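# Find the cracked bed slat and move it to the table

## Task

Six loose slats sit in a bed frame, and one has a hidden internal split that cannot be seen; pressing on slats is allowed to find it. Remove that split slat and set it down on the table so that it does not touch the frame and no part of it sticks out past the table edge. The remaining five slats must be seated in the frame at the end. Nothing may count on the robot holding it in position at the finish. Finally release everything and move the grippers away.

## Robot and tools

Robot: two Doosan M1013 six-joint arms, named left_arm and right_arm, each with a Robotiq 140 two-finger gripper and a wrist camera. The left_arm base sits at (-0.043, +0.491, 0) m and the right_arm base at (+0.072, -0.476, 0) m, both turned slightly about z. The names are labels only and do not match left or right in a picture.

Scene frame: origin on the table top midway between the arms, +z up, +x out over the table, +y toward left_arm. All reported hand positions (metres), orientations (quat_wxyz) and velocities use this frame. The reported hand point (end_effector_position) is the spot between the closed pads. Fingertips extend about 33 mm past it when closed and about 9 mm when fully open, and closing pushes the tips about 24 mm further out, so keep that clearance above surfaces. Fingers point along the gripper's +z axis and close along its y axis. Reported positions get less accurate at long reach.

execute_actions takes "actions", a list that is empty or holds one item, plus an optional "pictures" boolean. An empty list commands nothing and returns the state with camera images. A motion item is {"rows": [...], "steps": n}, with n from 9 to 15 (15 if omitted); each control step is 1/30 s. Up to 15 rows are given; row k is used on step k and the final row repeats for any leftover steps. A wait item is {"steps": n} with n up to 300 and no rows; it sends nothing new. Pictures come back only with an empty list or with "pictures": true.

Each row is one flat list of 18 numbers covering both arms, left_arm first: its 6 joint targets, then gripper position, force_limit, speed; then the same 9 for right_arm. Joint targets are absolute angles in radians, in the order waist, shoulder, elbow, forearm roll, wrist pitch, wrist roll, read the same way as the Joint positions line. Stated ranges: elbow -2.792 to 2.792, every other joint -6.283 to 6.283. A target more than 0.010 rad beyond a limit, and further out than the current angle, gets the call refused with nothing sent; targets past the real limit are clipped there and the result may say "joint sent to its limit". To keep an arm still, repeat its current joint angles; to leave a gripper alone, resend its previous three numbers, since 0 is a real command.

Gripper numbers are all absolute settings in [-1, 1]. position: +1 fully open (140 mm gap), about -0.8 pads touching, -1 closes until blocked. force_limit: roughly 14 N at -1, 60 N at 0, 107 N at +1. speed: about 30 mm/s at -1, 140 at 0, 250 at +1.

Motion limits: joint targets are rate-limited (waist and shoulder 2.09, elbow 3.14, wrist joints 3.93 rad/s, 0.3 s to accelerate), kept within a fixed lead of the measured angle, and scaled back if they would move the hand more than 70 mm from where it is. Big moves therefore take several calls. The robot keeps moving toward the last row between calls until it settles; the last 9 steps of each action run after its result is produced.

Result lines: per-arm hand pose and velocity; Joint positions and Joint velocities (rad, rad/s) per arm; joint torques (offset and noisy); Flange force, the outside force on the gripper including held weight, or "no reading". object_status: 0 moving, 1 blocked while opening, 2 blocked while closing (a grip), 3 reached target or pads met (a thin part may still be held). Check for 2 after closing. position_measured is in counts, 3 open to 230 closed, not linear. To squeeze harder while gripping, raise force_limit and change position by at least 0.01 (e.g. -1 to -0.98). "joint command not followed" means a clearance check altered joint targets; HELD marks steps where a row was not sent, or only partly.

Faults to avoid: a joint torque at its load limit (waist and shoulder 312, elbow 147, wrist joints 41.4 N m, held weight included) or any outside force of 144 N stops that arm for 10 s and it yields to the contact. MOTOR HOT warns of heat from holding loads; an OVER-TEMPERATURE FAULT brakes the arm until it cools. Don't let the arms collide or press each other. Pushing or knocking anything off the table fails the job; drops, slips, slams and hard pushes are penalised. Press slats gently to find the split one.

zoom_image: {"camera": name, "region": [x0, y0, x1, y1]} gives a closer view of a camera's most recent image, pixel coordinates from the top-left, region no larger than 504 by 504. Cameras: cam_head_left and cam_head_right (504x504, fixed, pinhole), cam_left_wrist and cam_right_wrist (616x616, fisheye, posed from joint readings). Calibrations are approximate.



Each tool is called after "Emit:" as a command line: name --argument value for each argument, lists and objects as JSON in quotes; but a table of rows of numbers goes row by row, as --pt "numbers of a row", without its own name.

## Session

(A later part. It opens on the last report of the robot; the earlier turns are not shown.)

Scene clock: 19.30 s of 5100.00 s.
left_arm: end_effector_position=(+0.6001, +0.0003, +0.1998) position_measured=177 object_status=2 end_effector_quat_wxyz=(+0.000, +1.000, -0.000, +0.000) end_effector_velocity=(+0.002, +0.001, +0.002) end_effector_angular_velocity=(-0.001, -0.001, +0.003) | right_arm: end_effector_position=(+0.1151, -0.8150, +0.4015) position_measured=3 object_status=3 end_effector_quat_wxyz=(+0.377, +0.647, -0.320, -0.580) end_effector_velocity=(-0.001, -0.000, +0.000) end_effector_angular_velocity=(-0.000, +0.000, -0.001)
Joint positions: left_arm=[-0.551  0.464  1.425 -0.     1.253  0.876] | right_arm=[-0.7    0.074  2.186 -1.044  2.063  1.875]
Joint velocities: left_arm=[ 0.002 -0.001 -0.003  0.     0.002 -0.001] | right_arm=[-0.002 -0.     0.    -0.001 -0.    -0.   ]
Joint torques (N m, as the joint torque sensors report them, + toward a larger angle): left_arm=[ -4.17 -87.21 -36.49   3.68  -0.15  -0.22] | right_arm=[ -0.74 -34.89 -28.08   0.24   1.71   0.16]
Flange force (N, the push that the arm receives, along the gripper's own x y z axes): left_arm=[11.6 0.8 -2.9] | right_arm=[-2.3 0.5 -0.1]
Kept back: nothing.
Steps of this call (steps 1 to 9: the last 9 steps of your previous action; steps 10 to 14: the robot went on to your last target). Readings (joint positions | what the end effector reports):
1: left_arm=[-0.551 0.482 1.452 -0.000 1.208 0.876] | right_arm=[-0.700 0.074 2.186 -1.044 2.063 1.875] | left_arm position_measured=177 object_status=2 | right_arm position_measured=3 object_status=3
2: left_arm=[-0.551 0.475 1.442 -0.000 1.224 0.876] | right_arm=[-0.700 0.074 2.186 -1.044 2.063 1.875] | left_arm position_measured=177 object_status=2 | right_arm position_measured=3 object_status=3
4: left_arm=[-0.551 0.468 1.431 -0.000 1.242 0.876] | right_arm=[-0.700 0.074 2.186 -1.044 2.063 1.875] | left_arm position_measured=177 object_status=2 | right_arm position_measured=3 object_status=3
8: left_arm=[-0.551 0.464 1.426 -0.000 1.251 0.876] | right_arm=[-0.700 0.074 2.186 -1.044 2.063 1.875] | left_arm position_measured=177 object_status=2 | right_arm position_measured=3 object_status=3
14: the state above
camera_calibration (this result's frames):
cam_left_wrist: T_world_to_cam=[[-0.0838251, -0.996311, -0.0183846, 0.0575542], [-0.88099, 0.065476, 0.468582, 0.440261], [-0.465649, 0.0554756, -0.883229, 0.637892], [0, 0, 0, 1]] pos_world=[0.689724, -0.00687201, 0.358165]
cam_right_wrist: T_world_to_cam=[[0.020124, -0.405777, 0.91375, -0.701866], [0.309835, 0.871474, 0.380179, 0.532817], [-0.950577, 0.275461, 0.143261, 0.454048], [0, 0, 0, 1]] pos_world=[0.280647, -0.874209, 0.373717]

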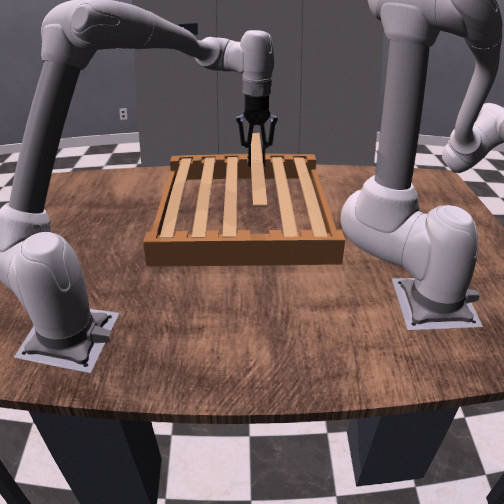

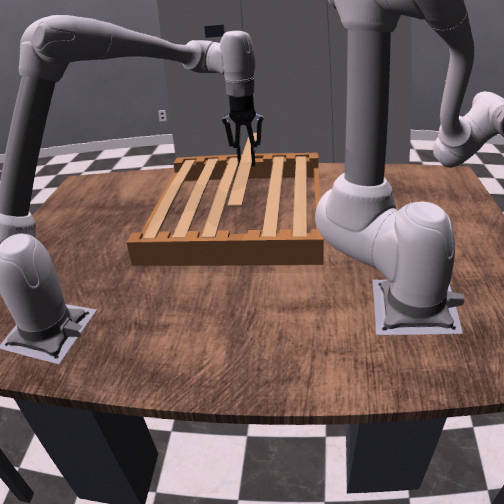

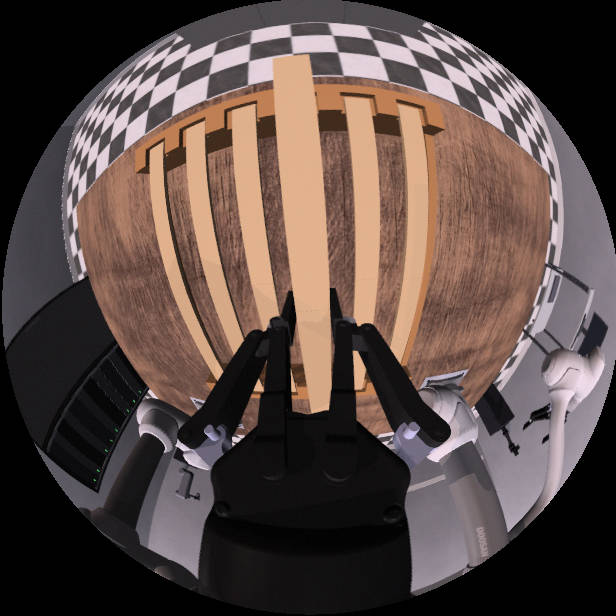

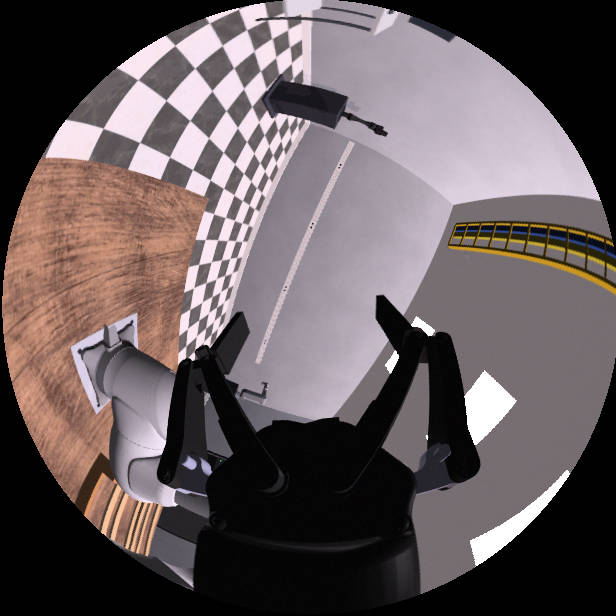

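Z offset uncertain; stop at ~.042 first.

Emit:
execute_actions --actions '[{"rows":[[0.097,0.059,1.9534,0,1.129,1.524,-1,0,-0.5,-0.7,0.074,2.186,-1.044,2.063,1.875,1,0,0]]}]'

Emit:
execute_actions --actions '[{"steps":45}]'

Emit:
execute_actions --actions '[{"rows":[[0.097,0.215,2.1125,0,0.81,1.524,-1,0,-0.5,-0.7,0.074,2.186,-1.044,2.063,1.875,1,0,0]]}]'

Emit:
execute_actions --actions '[{"steps":20}]'

Emit:
execute_actions --actions '[{"rows":[[0.097,0.223,2.1125,0,0.806,1.524,-1,0,-0.5,-0.7,0.074,2.186,-1.044,2.063,1.875,1,0,0]],"steps":9}]'

Emit:
execute_actions --actions '[{"steps":12}]' --pictures true

Scene clock: 20.00 s of 5100.00 s.
left_arm: end_effector_position=(+0.6026, +0.0578, +0.2055) position_measured=177 object_status=2 end_effector_quat_wxyz=(+0.000, +1.000, -0.012, +0.000) end_effector_velocity=(+0.005, +0.395, +0.026) end_effector_angular_velocity=(+0.003, +0.003, -0.136) | right_arm: end_effector_position=(+0.1151, -0.8150, +0.4015) position_measured=3 object_status=3 end_effector_quat_wxyz=(+0.377, +0.647, -0.320, -0.580) end_effector_velocity=(+0.000, -0.000, +0.000) end_effector_angular_velocity=(-0.002, +0.000, +0.001)
Joint positions: left_arm=[-0.492  0.412  1.492  0.     1.237  0.959] | right_arm=[-0.7    0.074  2.186 -1.044  2.063  1.875]
Joint velocities: left_arm=[ 0.414 -0.342  0.454  0.    -0.107  0.55 ] | right_arm=[ 0.     0.    -0.    -0.001 -0.     0.001]
Joint torques (N m, as the joint torque sensors report them, + toward a larger angle): left_arm=[-12.6  -71.55 -35.29   3.19   0.67   0.21] | right_arm=[ -0.97 -35.21 -28.31   0.34   1.85  -0.02]
Flange force (N, the push that the arm receives, along the gripper's own x y z axes): left_arm=[9.8 1.7 0.5] | right_arm=[-2.1 -0.4 -0.6]
Steps of this call (steps 1 to 15: the robot went on to your last target; steps 16 to 21: the first 6 steps of this action). Readings (joint positions | what the end effector reports):
16: left_arm=[-0.551 0.463 1.425 -0.000 1.253 0.876] | right_arm=[-0.700 0.074 2.186 -1.044 2.063 1.875] | left_arm position_measured=177 object_status=2 | right_arm position_measured=3 object_status=3
17: left_arm=[-0.548 0.461 1.428 0.000 1.252 0.880] | right_arm=[-0.700 0.074 2.186 -1.044 2.063 1.875] | left_arm position_measured=177 object_status=2 | right_arm position_measured=3 object_status=3
19: left_arm=[-0.523 0.438 1.458 0.000 1.244 0.917] | right_arm=[-0.700 0.074 2.186 -1.044 2.063 1.875] | left_arm position_measured=177 object_status=2 | right_arm position_measured=3 object_status=3
21: the state above

Scene clock: 21.50 s of 5100.00 s.
left_arm: end_effector_position=(+0.5002, +0.5002, +0.2000) position_measured=177 object_status=2 end_effector_quat_wxyz=(+0.000, +1.000, -0.000, +0.000) end_effector_velocity=(-0.002, +0.002, -0.000) end_effector_angular_velocity=(+0.000, +0.001, +0.000) | right_arm: end_effector_position=(+0.1151, -0.8150, +0.4015) position_measured=3 object_status=3 end_effector_quat_wxyz=(+0.377, +0.647, -0.320, -0.580) end_effector_velocity=(-0.000, -0.000, +0.000) end_effector_angular_velocity=(-0.000, +0.000, -0.001)
Joint positions: left_arm=[ 0.097  0.059  1.953 -0.     1.129  1.524] | right_arm=[-0.7    0.074  2.186 -1.044  2.063  1.875]
Joint velocities: left_arm=[ 0.003 -0.002  0.003 -0.    -0.     0.003] | right_arm=[-0.001 -0.    -0.    -0.001 -0.    -0.   ]
Joint torques (N m, as the joint torque sensors report them, + toward a larger angle): left_arm=[ -7.26 -43.49 -36.48   3.56   0.52  -0.23] | right_arm=[ -1.57 -34.9  -28.19   0.36   1.8   -0.04]
Flange force (N, the push that the arm receives, along the gripper's own x y z axes): left_arm=[2.5 -13.6 -0.3] | right_arm=[-3.1 -0.3 -1.5]
Kept back: nothing.
Steps of this call (steps 1 to 9: the last 9 steps of your previous action; steps 10 to 45: the robot went on to your last target). Readings (joint positions | what the end effector reports):
1: left_arm=[-0.478 0.400 1.507 0.000 1.233 0.977] | right_arm=[-0.700 0.074 2.186 -1.044 2.063 1.875] | left_arm position_measured=177 object_status=2 | right_arm position_measured=3 object_status=3
2: left_arm=[-0.464 0.389 1.522 0.000 1.230 0.995] | right_arm=[-0.700 0.074 2.186 -1.044 2.063 1.875] | left_arm position_measured=177 object_status=2 | right_arm position_measured=3 object_status=3
4: left_arm=[-0.435 0.367 1.550 0.000 1.223 1.030] | right_arm=[-0.700 0.074 2.186 -1.044 2.063 1.875] | left_arm position_measured=177 object_status=2 | right_arm position_measured=3 object_status=3
8: left_arm=[-0.374 0.326 1.604 0.000 1.211 1.096] | right_arm=[-0.700 0.074 2.186 -1.044 2.063 1.875] | left_arm position_measured=177 object_status=2 | right_arm position_measured=3 object_status=3
45: the state above

Scene clock: 21.70 s of 5100.00 s.
left_arm: end_effector_position=(+0.5049, +0.5001, +0.1426) position_measured=177 object_status=2 end_effector_quat_wxyz=(+0.000, +1.000, -0.000, +0.001) end_effector_velocity=(+0.016, -0.001, -0.392) end_effector_angular_velocity=(-0.001, -0.015, -0.002) | right_arm: end_effector_position=(+0.1151, -0.8150, +0.4015) position_measured=3 object_status=3 end_effector_quat_wxyz=(+0.377, +0.647, -0.320, -0.580) end_effector_velocity=(+0.000, +0.000, -0.000) end_effector_angular_velocity=(+0.000, -0.000, +0.000)
Joint positions: left_arm=[ 0.097  0.114  2.009 -0.     1.017  1.524] | right_arm=[-0.7    0.074  2.186 -1.044  2.063  1.875]
Joint velocities: left_arm=[-0.     0.383  0.384 -0.    -0.782  0.001] | right_arm=[ 0.001  0.     0.     0.001 -0.     0.   ]
Joint torques (N m, as the joint torque sensors report them, + toward a larger angle): left_arm=[ -2.85 -56.3  -39.1    3.86   0.28  -0.02] | right_arm=[ -0.31 -34.67 -28.05   0.34   1.84   0.15]
Flange force (N, the push that the arm receives, along the gripper's own x y z axes): left_arm=[0.3 -7.0 -0.5] | right_arm=[-2.2 1.0 0.8]
Steps of this call (steps 1 to 6: the first 6 steps of this action). Readings (joint positions | what the end effector reports):
1: left_arm=[0.097 0.059 1.953 -0.000 1.129 1.524] | right_arm=[-0.700 0.074 2.186 -1.044 2.063 1.875] | left_arm position_measured=177 object_status=2 | right_arm position_measured=3 object_status=3
2: left_arm=[0.097 0.061 1.956 -0.000 1.123 1.524] | right_arm=[-0.700 0.074 2.186 -1.044 2.063 1.875] | left_arm position_measured=177 object_status=2 | right_arm position_measured=3 object_status=3
4: left_arm=[0.097 0.085 1.980 -0.000 1.074 1.524] | right_arm=[-0.700 0.074 2.186 -1.044 2.063 1.875] | left_arm position_measured=177 object_status=2 | right_arm position_measured=3 object_status=3
6: the state above

Scene clock: 22.37 s of 5100.00 s.
left_arm: end_effector_position=(+0.4983, +0.5005, +0.0420) position_measured=177 object_status=2 end_effector_quat_wxyz=(+0.000, +1.000, -0.000, +0.002) end_effector_velocity=(-0.000, +0.001, -0.001) end_effector_angular_velocity=(+0.000, +0.001, +0.001) | right_arm: end_effector_position=(+0.1151, -0.8150, +0.4015) position_measured=3 object_status=3 end_effector_quat_wxyz=(+0.377, +0.647, -0.320, -0.580) end_effector_velocity=(-0.000, -0.000, +0.000) end_effector_angular_velocity=(-0.001, -0.000, -0.001)
Joint positions: left_arm=[ 0.097  0.215  2.112 -0.     0.81   1.524] | right_arm=[-0.7    0.074  2.186 -1.044  2.063  1.875]
Joint velocities: left_arm=[ 0.001  0.001  0.001  0.    -0.002 -0.   ] | right_arm=[-0.    -0.    -0.     0.     0.     0.001]
Joint torques (N m, as the joint torque sensors report them, + toward a larger angle): left_arm=[ -4.11 -52.31 -27.67   2.79   0.33  -0.15] | right_arm=[ -0.9  -34.97 -28.51   0.41   1.85   0.02]
Flange force (N, the push that the arm receives, along the gripper's own x y z axes): left_arm=[5.2 -8.0 -1.4] | right_arm=[-2.4 -0.4 0.2]
Kept back: nothing.
Steps of this call (steps 1 to 9: the last 9 steps of your previous action; steps 10 to 20: the robot went on to your last target). Readings (joint positions | what the end effector reports):
1: left_arm=[0.097 0.127 2.023 -0.000 0.990 1.524] | right_arm=[-0.700 0.074 2.186 -1.044 2.063 1.875] | left_arm position_measured=177 object_status=2 | right_arm position_measured=3 object_status=3
2: left_arm=[0.097 0.140 2.036 -0.000 0.964 1.524] | right_arm=[-0.700 0.074 2.186 -1.044 2.063 1.875] | left_arm position_measured=177 object_status=2 | right_arm position_measured=3 object_status=3
4: left_arm=[0.097 0.166 2.063 -0.000 0.909 1.524] | right_arm=[-0.700 0.074 2.186 -1.044 2.063 1.875] | left_arm position_measured=177 object_status=2 | right_arm position_measured=3 object_status=3
8: left_arm=[0.097 0.206 2.104 -0.000 0.829 1.524] | right_arm=[-0.700 0.074 2.186 -1.044 2.063 1.875] | left_arm position_measured=177 object_status=2 | right_arm position_measured=3 object_status=3
20: the state above

Scene clock: 22.40 s of 5100.00 s.
left_arm: end_effector_position=(+0.4983, +0.5005, +0.0420) position_measured=177 object_status=2 end_effector_quat_wxyz=(+0.000, +1.000, -0.000, +0.002) end_effector_velocity=(-0.001, -0.000, -0.001) end_effector_angular_velocity=(+0.000, +0.001, -0.001) | right_arm: end_effector_position=(+0.1151, -0.8150, +0.4015) position_measured=3 object_status=3 end_effector_quat_wxyz=(+0.377, +0.647, -0.320, -0.580) end_effector_velocity=(+0.000, -0.000, +0.000) end_effector_angular_velocity=(-0.001, -0.001, +0.000)
Joint positions: left_arm=[ 0.097  0.215  2.112 -0.     0.81   1.524] | right_arm=[-0.7    0.074  2.186 -1.044  2.063  1.875]
Joint velocities: left_arm=[-0.001  0.001  0.001  0.    -0.001  0.001] | right_arm=[ 0.001  0.    -0.001  0.    -0.     0.   ]
Joint torques (N m, as the joint torque sensors report them, + toward a larger angle): left_arm=[ -5.72 -52.11 -27.78   2.67   0.3   -0.03] | right_arm=[ -0.04 -34.33 -28.3    0.28   1.81   0.07]
Flange force (N, the push that the arm receives, along the gripper's own x y z axes): left_arm=[4.6 -10.5 -1.7] | right_arm=[-2.6 0.9 1.6]
Kept back: the last 9 steps of this action.
Steps of this call (step 1: the robot went on to your last target). Readings (joint positions | what the end effector reports):
1: the state above

Scene clock: 22.80 s of 5100.00 s.
left_arm: end_effector_position=(+0.4986, +0.5005, +0.0377) position_measured=177 object_status=2 end_effector_quat_wxyz=(-0.000, +1.000, -0.000, +0.000) end_effector_velocity=(-0.000, -0.001, -0.001) end_effector_angular_velocity=(+0.000, +0.000, -0.001) | right_arm: end_effector_position=(+0.1151, -0.8150, +0.4015) position_measured=3 object_status=3 end_effector_quat_wxyz=(+0.377, +0.647, -0.320, -0.580) end_effector_velocity=(-0.000, +0.000, -0.000) end_effector_angular_velocity=(+0.000, -0.000, -0.001)
Joint positions: left_arm=[0.097 0.223 2.113 0.    0.806 1.524] | right_arm=[-0.7    0.074  2.186 -1.044  2.063  1.875]
Joint velocities: left_arm=[-0.001  0.001  0.     0.    -0.001  0.   ] | right_arm=[-0.001 -0.     0.     0.    -0.     0.   ]
Joint torques (N m, as the joint torque sensors report them, + toward a larger angle): left_arm=[ -3.49 -53.06 -28.38   2.84   0.26   0.02] | right_arm=[ -0.6  -34.55 -28.41   0.29   1.84  -0.02]
Flange force (N, the push that the arm receives, along the gripper's own x y z axes): left_arm=[3.2 -6.5 -0.7] | right_arm=[-3.0 0.2 0.4]
Kept back: nothing.
Steps of this call (steps 1 to 9: the last 9 steps of your previous action; steps 10 to 12: the robot went on to your last target). Readings (joint positions | what the end effector reports):
1: left_arm=[0.097 0.215 2.112 -0.000 0.810 1.524] | right_arm=[-0.700 0.074 2.186 -1.044 2.063 1.875] | left_arm position_measured=177 object_status=2 | right_arm position_measured=3 object_status=3
2: left_arm=[0.097 0.216 2.112 0.000 0.809 1.524] | right_arm=[-0.700 0.074 2.186 -1.044 2.063 1.875] | left_arm position_measured=177 object_status=2 | right_arm position_measured=3 object_status=3
4: left_arm=[0.097 0.220 2.113 0.000 0.807 1.524] | right_arm=[-0.700 0.074 2.186 -1.044 2.063 1.875] | left_arm position_measured=177 object_status=2 | right_arm position_measured=3 object_status=3
8: left_arm=[0.097 0.222 2.113 0.000 0.806 1.524] | right_arm=[-0.700 0.074 2.186 -1.044 2.063 1.875] | left_arm position_measured=177 object_status=2 | right_arm position_measured=3 object_status=3
12: the state above
camera_calibration (this result's frames):
cam_left_wrist: T_world_to_cam=[[-0.0838523, -0.996307, -0.0184811, 0.54441], [-0.881012, 0.0654575, 0.468543, 0.394112], [-0.465603, 0.0555705, -0.883247, 0.419606], [0, 0, 0, 1]] pos_world=[0.588237, 0.493284, 0.196019]
cam_right_wrist: T_world_to_cam=[[0.020124, -0.405777, 0.913751, -0.701866], [0.309835, 0.871474, 0.380179, 0.532817], [-0.950577, 0.275461, 0.143261, 0.454048], [0, 0, 0, 1]] pos_world=[0.280647, -0.874209, 0.373717]

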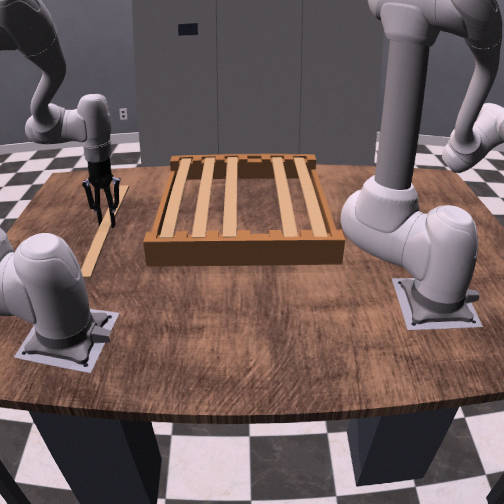

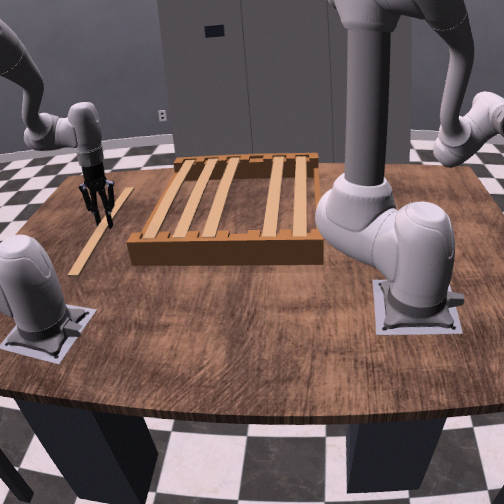

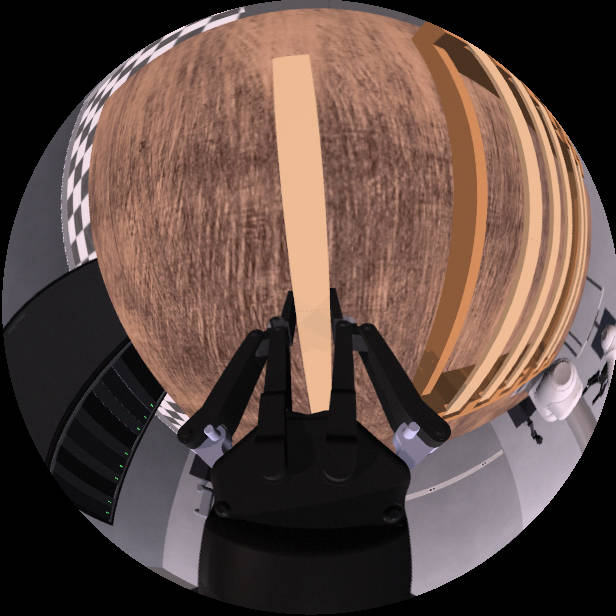

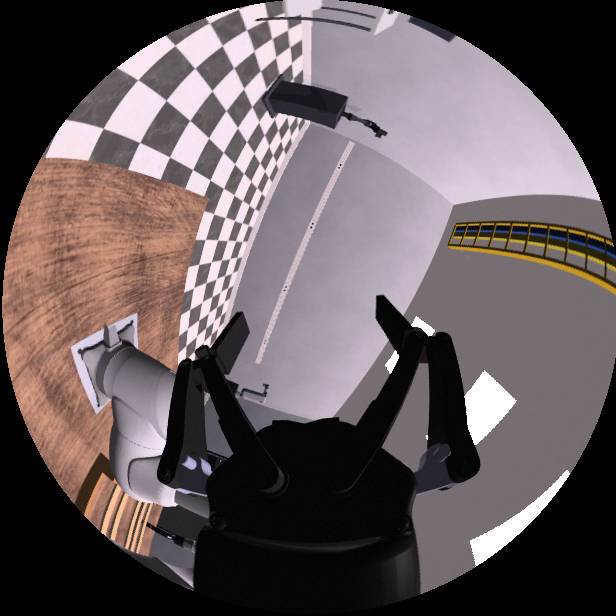

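Emit:
execute_actions --actions '[{"rows":[[0.097,0.228,2.1125,0,0.801,1.524,-1,0,-0.5,-0.7,0.074,2.186,-1.044,2.063,1.875,1,0,0]],"steps":9}]'

Emit:
execute_actions --actions '[{"rows":[[0.097,0.228,2.1125,0,0.801,1.524,0.3,0,0,-0.7,0.074,2.186,-1.044,2.063,1.875,1,0,0]],"steps":9}]'

Emit:
execute_actions --actions '[{"rows":[[0.097,0.059,1.9534,0,1.129,1.524,0.3,0,0,-0.7,0.074,2.186,-1.044,2.063,1.875,1,0,0]]}]'

Emit:
execute_actions --actions '[{"steps":20}]'

Emit:
finished_scene --scene 1

Scene clock: 23.37 s of 5100.00 s.
left_arm: end_effector_position=(+0.4986, +0.5005, +0.0376) position_measured=177 object_status=2 end_effector_quat_wxyz=(-0.000, +1.000, -0.000, +0.000) end_effector_velocity=(+0.001, -0.000, +0.001) end_effector_angular_velocity=(-0.000, -0.002, +0.000) | right_arm: end_effector_position=(+0.1151, -0.8150, +0.4015) position_measured=3 object_status=3 end_effector_quat_wxyz=(+0.377, +0.647, -0.320, -0.580) end_effector_velocity=(+0.000, -0.001, +0.000) end_effector_angular_velocity=(-0.001, -0.000, +0.000)
Joint positions: left_arm=[0.097 0.223 2.113 0.    0.806 1.524] | right_arm=[-0.7    0.074  2.186 -1.044  2.063  1.875]
Joint velocities: left_arm=[-0.001 -0.    -0.002 -0.    -0.    -0.001] | right_arm=[-0.    -0.    -0.001 -0.001  0.     0.   ]
Joint torques (N m, as the joint torque sensors report them, + toward a larger angle): left_arm=[ -4.42 -53.96 -28.65   2.77   0.2   -0.14] | right_arm=[ -0.55 -34.92 -28.61   0.29   1.87   0.03]
Flange force (N, the push that the arm receives, along the gripper's own x y z axes): left_arm=[4.6 -8.2 0.5] | right_arm=[-2.1 -0.1 0.7]
Kept back: the last 9 steps of this action.
Steps of this call (steps 1 to 15: the robot went on to your last target; steps 16 to 17: nothing new was sent). Readings (joint positions | what the end effector reports):
1: left_arm=[0.097 0.223 2.113 0.000 0.806 1.524] | right_arm=[-0.700 0.074 2.186 -1.044 2.063 1.875] | left_arm position_measured=177 object_status=2 | right_arm position_measured=3 object_status=3
2: left_arm=[0.097 0.223 2.113 0.000 0.806 1.524] | right_arm=[-0.700 0.074 2.186 -1.044 2.063 1.875] | left_arm position_measured=177 object_status=2 | right_arm position_measured=3 object_status=3
4: left_arm=[0.097 0.223 2.113 0.000 0.806 1.524] | right_arm=[-0.700 0.074 2.186 -1.044 2.063 1.875] | left_arm position_measured=177 object_status=2 | right_arm position_measured=3 object_status=3
8: left_arm=[0.097 0.223 2.113 0.000 0.806 1.524] | right_arm=[-0.700 0.074 2.186 -1.044 2.063 1.875] | left_arm position_measured=177 object_status=2 | right_arm position_measured=3 object_status=3
17: the state above

Scene clock: 23.67 s of 5100.00 s.
left_arm: end_effector_position=(+0.4997, +0.5004, +0.0350) position_measured=177 object_status=2 end_effector_quat_wxyz=(-0.000, +1.000, -0.000, +0.000) end_effector_velocity=(+0.001, +0.001, -0.001) end_effector_angular_velocity=(-0.000, -0.001, +0.003) | right_arm: end_effector_position=(+0.1151, -0.8150, +0.4015) position_measured=3 object_status=3 end_effector_quat_wxyz=(+0.377, +0.647, -0.320, -0.580) end_effector_velocity=(+0.000, -0.000, +0.000) end_effector_angular_velocity=(-0.002, +0.000, +0.002)
Joint positions: left_arm=[0.097 0.228 2.113 0.    0.801 1.524] | right_arm=[-0.7    0.074  2.186 -1.044  2.063  1.875]
Joint velocities: left_arm=[ 0.002  0.003 -0.001 -0.    -0.003 -0.001] | right_arm=[ 0.001 -0.    -0.001 -0.002  0.     0.   ]
Joint torques (N m, as the joint torque sensors report them, + toward a larger angle): left_arm=[ -3.65 -50.32 -28.8    2.87   0.2   -0.2 ] | right_arm=[ -0.59 -34.1  -28.66   0.3    1.73  -0.01]
Flange force (N, the push that the arm receives, along the gripper's own x y z axes): left_arm=[-2.1 -7.4 -4.8] | right_arm=[-3.8 0.3 1.1]
Kept back: the last 9 steps of this action.
Steps of this call (steps 1 to 9: the last 9 steps of your previous action). Readings (joint positions | what the end effector reports):
1: left_arm=[0.097 0.223 2.113 0.000 0.806 1.524] | right_arm=[-0.700 0.074 2.186 -1.044 2.063 1.875] | left_arm position_measured=177 object_status=2 | right_arm position_measured=3 object_status=3
2: left_arm=[0.097 0.224 2.113 0.000 0.805 1.524] | right_arm=[-0.700 0.074 2.186 -1.044 2.063 1.875] | left_arm position_measured=177 object_status=2 | right_arm position_measured=3 object_status=3
4: left_arm=[0.097 0.226 2.113 0.000 0.803 1.524] | right_arm=[-0.700 0.074 2.186 -1.044 2.063 1.875] | left_arm position_measured=177 object_status=2 | right_arm position_measured=3 object_status=3
8: left_arm=[0.097 0.228 2.113 0.000 0.801 1.524] | right_arm=[-0.700 0.074 2.186 -1.044 2.063 1.875] | left_arm position_measured=177 object_status=2 | right_arm position_measured=3 object_status=3
9: the state above

Scene clock: 24.17 s of 5100.00 s.
left_arm: end_effector_position=(+0.5060, +0.5000, +0.0896) position_measured=91 object_status=0 end_effector_quat_wxyz=(+0.000, +1.000, +0.000, +0.000) end_effector_velocity=(+0.018, +0.000, +0.399) end_effector_angular_velocity=(-0.000, +0.001, +0.003) | right_arm: end_effector_position=(+0.1151, -0.8150, +0.4015) position_measured=3 object_status=3 end_effector_quat_wxyz=(+0.377, +0.647, -0.320, -0.580) end_effector_velocity=(+0.000, -0.000, +0.000) end_effector_angular_velocity=(-0.001, -0.001, -0.001)
Joint positions: left_arm=[ 0.097  0.17   2.058 -0.     0.913  1.524] | right_arm=[-0.7    0.074  2.186 -1.044  2.063  1.875]
Joint velocities: left_arm=[ 0.002 -0.418 -0.384  0.     0.803 -0.001] | right_arm=[-0.     0.    -0.001  0.001 -0.     0.   ]
Joint torques (N m, as the joint torque sensors report them, + toward a larger angle): left_arm=[ -4.5  -41.34 -23.55   2.38   0.17  -0.18] | right_arm=[ -1.03 -35.35 -28.18   0.25   1.81   0.04]
Flange force (N, the push that the arm receives, along the gripper's own x y z axes): left_arm=[8.8 -6.7 0.3] | right_arm=[-1.9 -0.2 -1.3]
Steps of this call (steps 1 to 9: the last 9 steps of your previous action; steps 10 to 15: the first 6 steps of this action). Readings (joint positions | what the end effector reports):
10: left_arm=[0.097 0.228 2.113 -0.000 0.801 1.524] | right_arm=[-0.700 0.074 2.186 -1.044 2.063 1.875] | left_arm position_measured=115 object_status=0 | right_arm position_measured=3 object_status=3
11: left_arm=[0.097 0.226 2.110 -0.000 0.805 1.524] | right_arm=[-0.700 0.074 2.186 -1.044 2.063 1.875] | left_arm position_measured=107 object_status=0 | right_arm position_measured=3 object_status=3
13: left_arm=[0.097 0.202 2.087 -0.000 0.853 1.524] | right_arm=[-0.700 0.074 2.186 -1.044 2.063 1.875] | left_arm position_measured=93 object_status=0 | right_arm position_measured=3 object_status=3
15: the state above

Scene clock: 24.83 s of 5100.00 s.
left_arm: end_effector_position=(+0.5001, +0.5004, +0.1999) position_measured=91 object_status=3 end_effector_quat_wxyz=(-0.000, +1.000, -0.000, +0.000) end_effector_velocity=(+0.001, +0.000, +0.002) end_effector_angular_velocity=(-0.000, -0.002, -0.000) | right_arm: end_effector_position=(+0.1151, -0.8150, +0.4015) position_measured=3 object_status=3 end_effector_quat_wxyz=(+0.377, +0.647, -0.320, -0.580) end_effector_velocity=(-0.000, -0.000, +0.000) end_effector_angular_velocity=(-0.002, +0.001, +0.001)
Joint positions: left_arm=[0.097 0.059 1.954 0.    1.129 1.524] | right_arm=[-0.7    0.074  2.186 -1.044  2.063  1.875]
Joint velocities: left_arm=[ 0.001 -0.001 -0.002 -0.     0.002  0.001] | right_arm=[-0.     0.    -0.    -0.002 -0.     0.001]
Joint torques (N m, as the joint torque sensors report them, + toward a larger angle): left_arm=[ -3.11 -43.49 -35.49   3.6    0.18  -0.2 ] | right_arm=[  0.03 -34.36 -28.32   0.32   1.72   0.18]
Flange force (N, the push that the arm receives, along the gripper's own x y z axes): left_arm=[3.7 -6.0 -2.4] | right_arm=[-2.6 1.1 1.9]
Kept back: nothing.
Steps of this call (steps 1 to 9: the last 9 steps of your previous action; steps 10 to 20: the robot went on to your last target). Readings (joint positions | what the end effector reports):
1: left_arm=[0.097 0.156 2.045 -0.000 0.940 1.524] | right_arm=[-0.700 0.074 2.186 -1.044 2.063 1.875] | left_arm position_measured=91 object_status=0 | right_arm position_measured=3 object_status=3
2: left_arm=[0.097 0.143 2.032 -0.000 0.966 1.524] | right_arm=[-0.700 0.074 2.186 -1.044 2.063 1.875] | left_arm position_measured=91 object_status=0 | right_arm position_measured=3 object_status=3
4: left_arm=[0.097 0.116 2.007 -0.000 1.019 1.524] | right_arm=[-0.700 0.074 2.186 -1.044 2.063 1.875] | left_arm position_measured=91 object_status=3 | right_arm position_measured=3 object_status=3
8: left_arm=[0.097 0.071 1.965 0.000 1.105 1.524] | right_arm=[-0.700 0.074 2.186 -1.044 2.063 1.875] | left_arm position_measured=91 object_status=3 | right_arm position_measured=3 object_status=3
20: the state above

The scene is finished: the task was done.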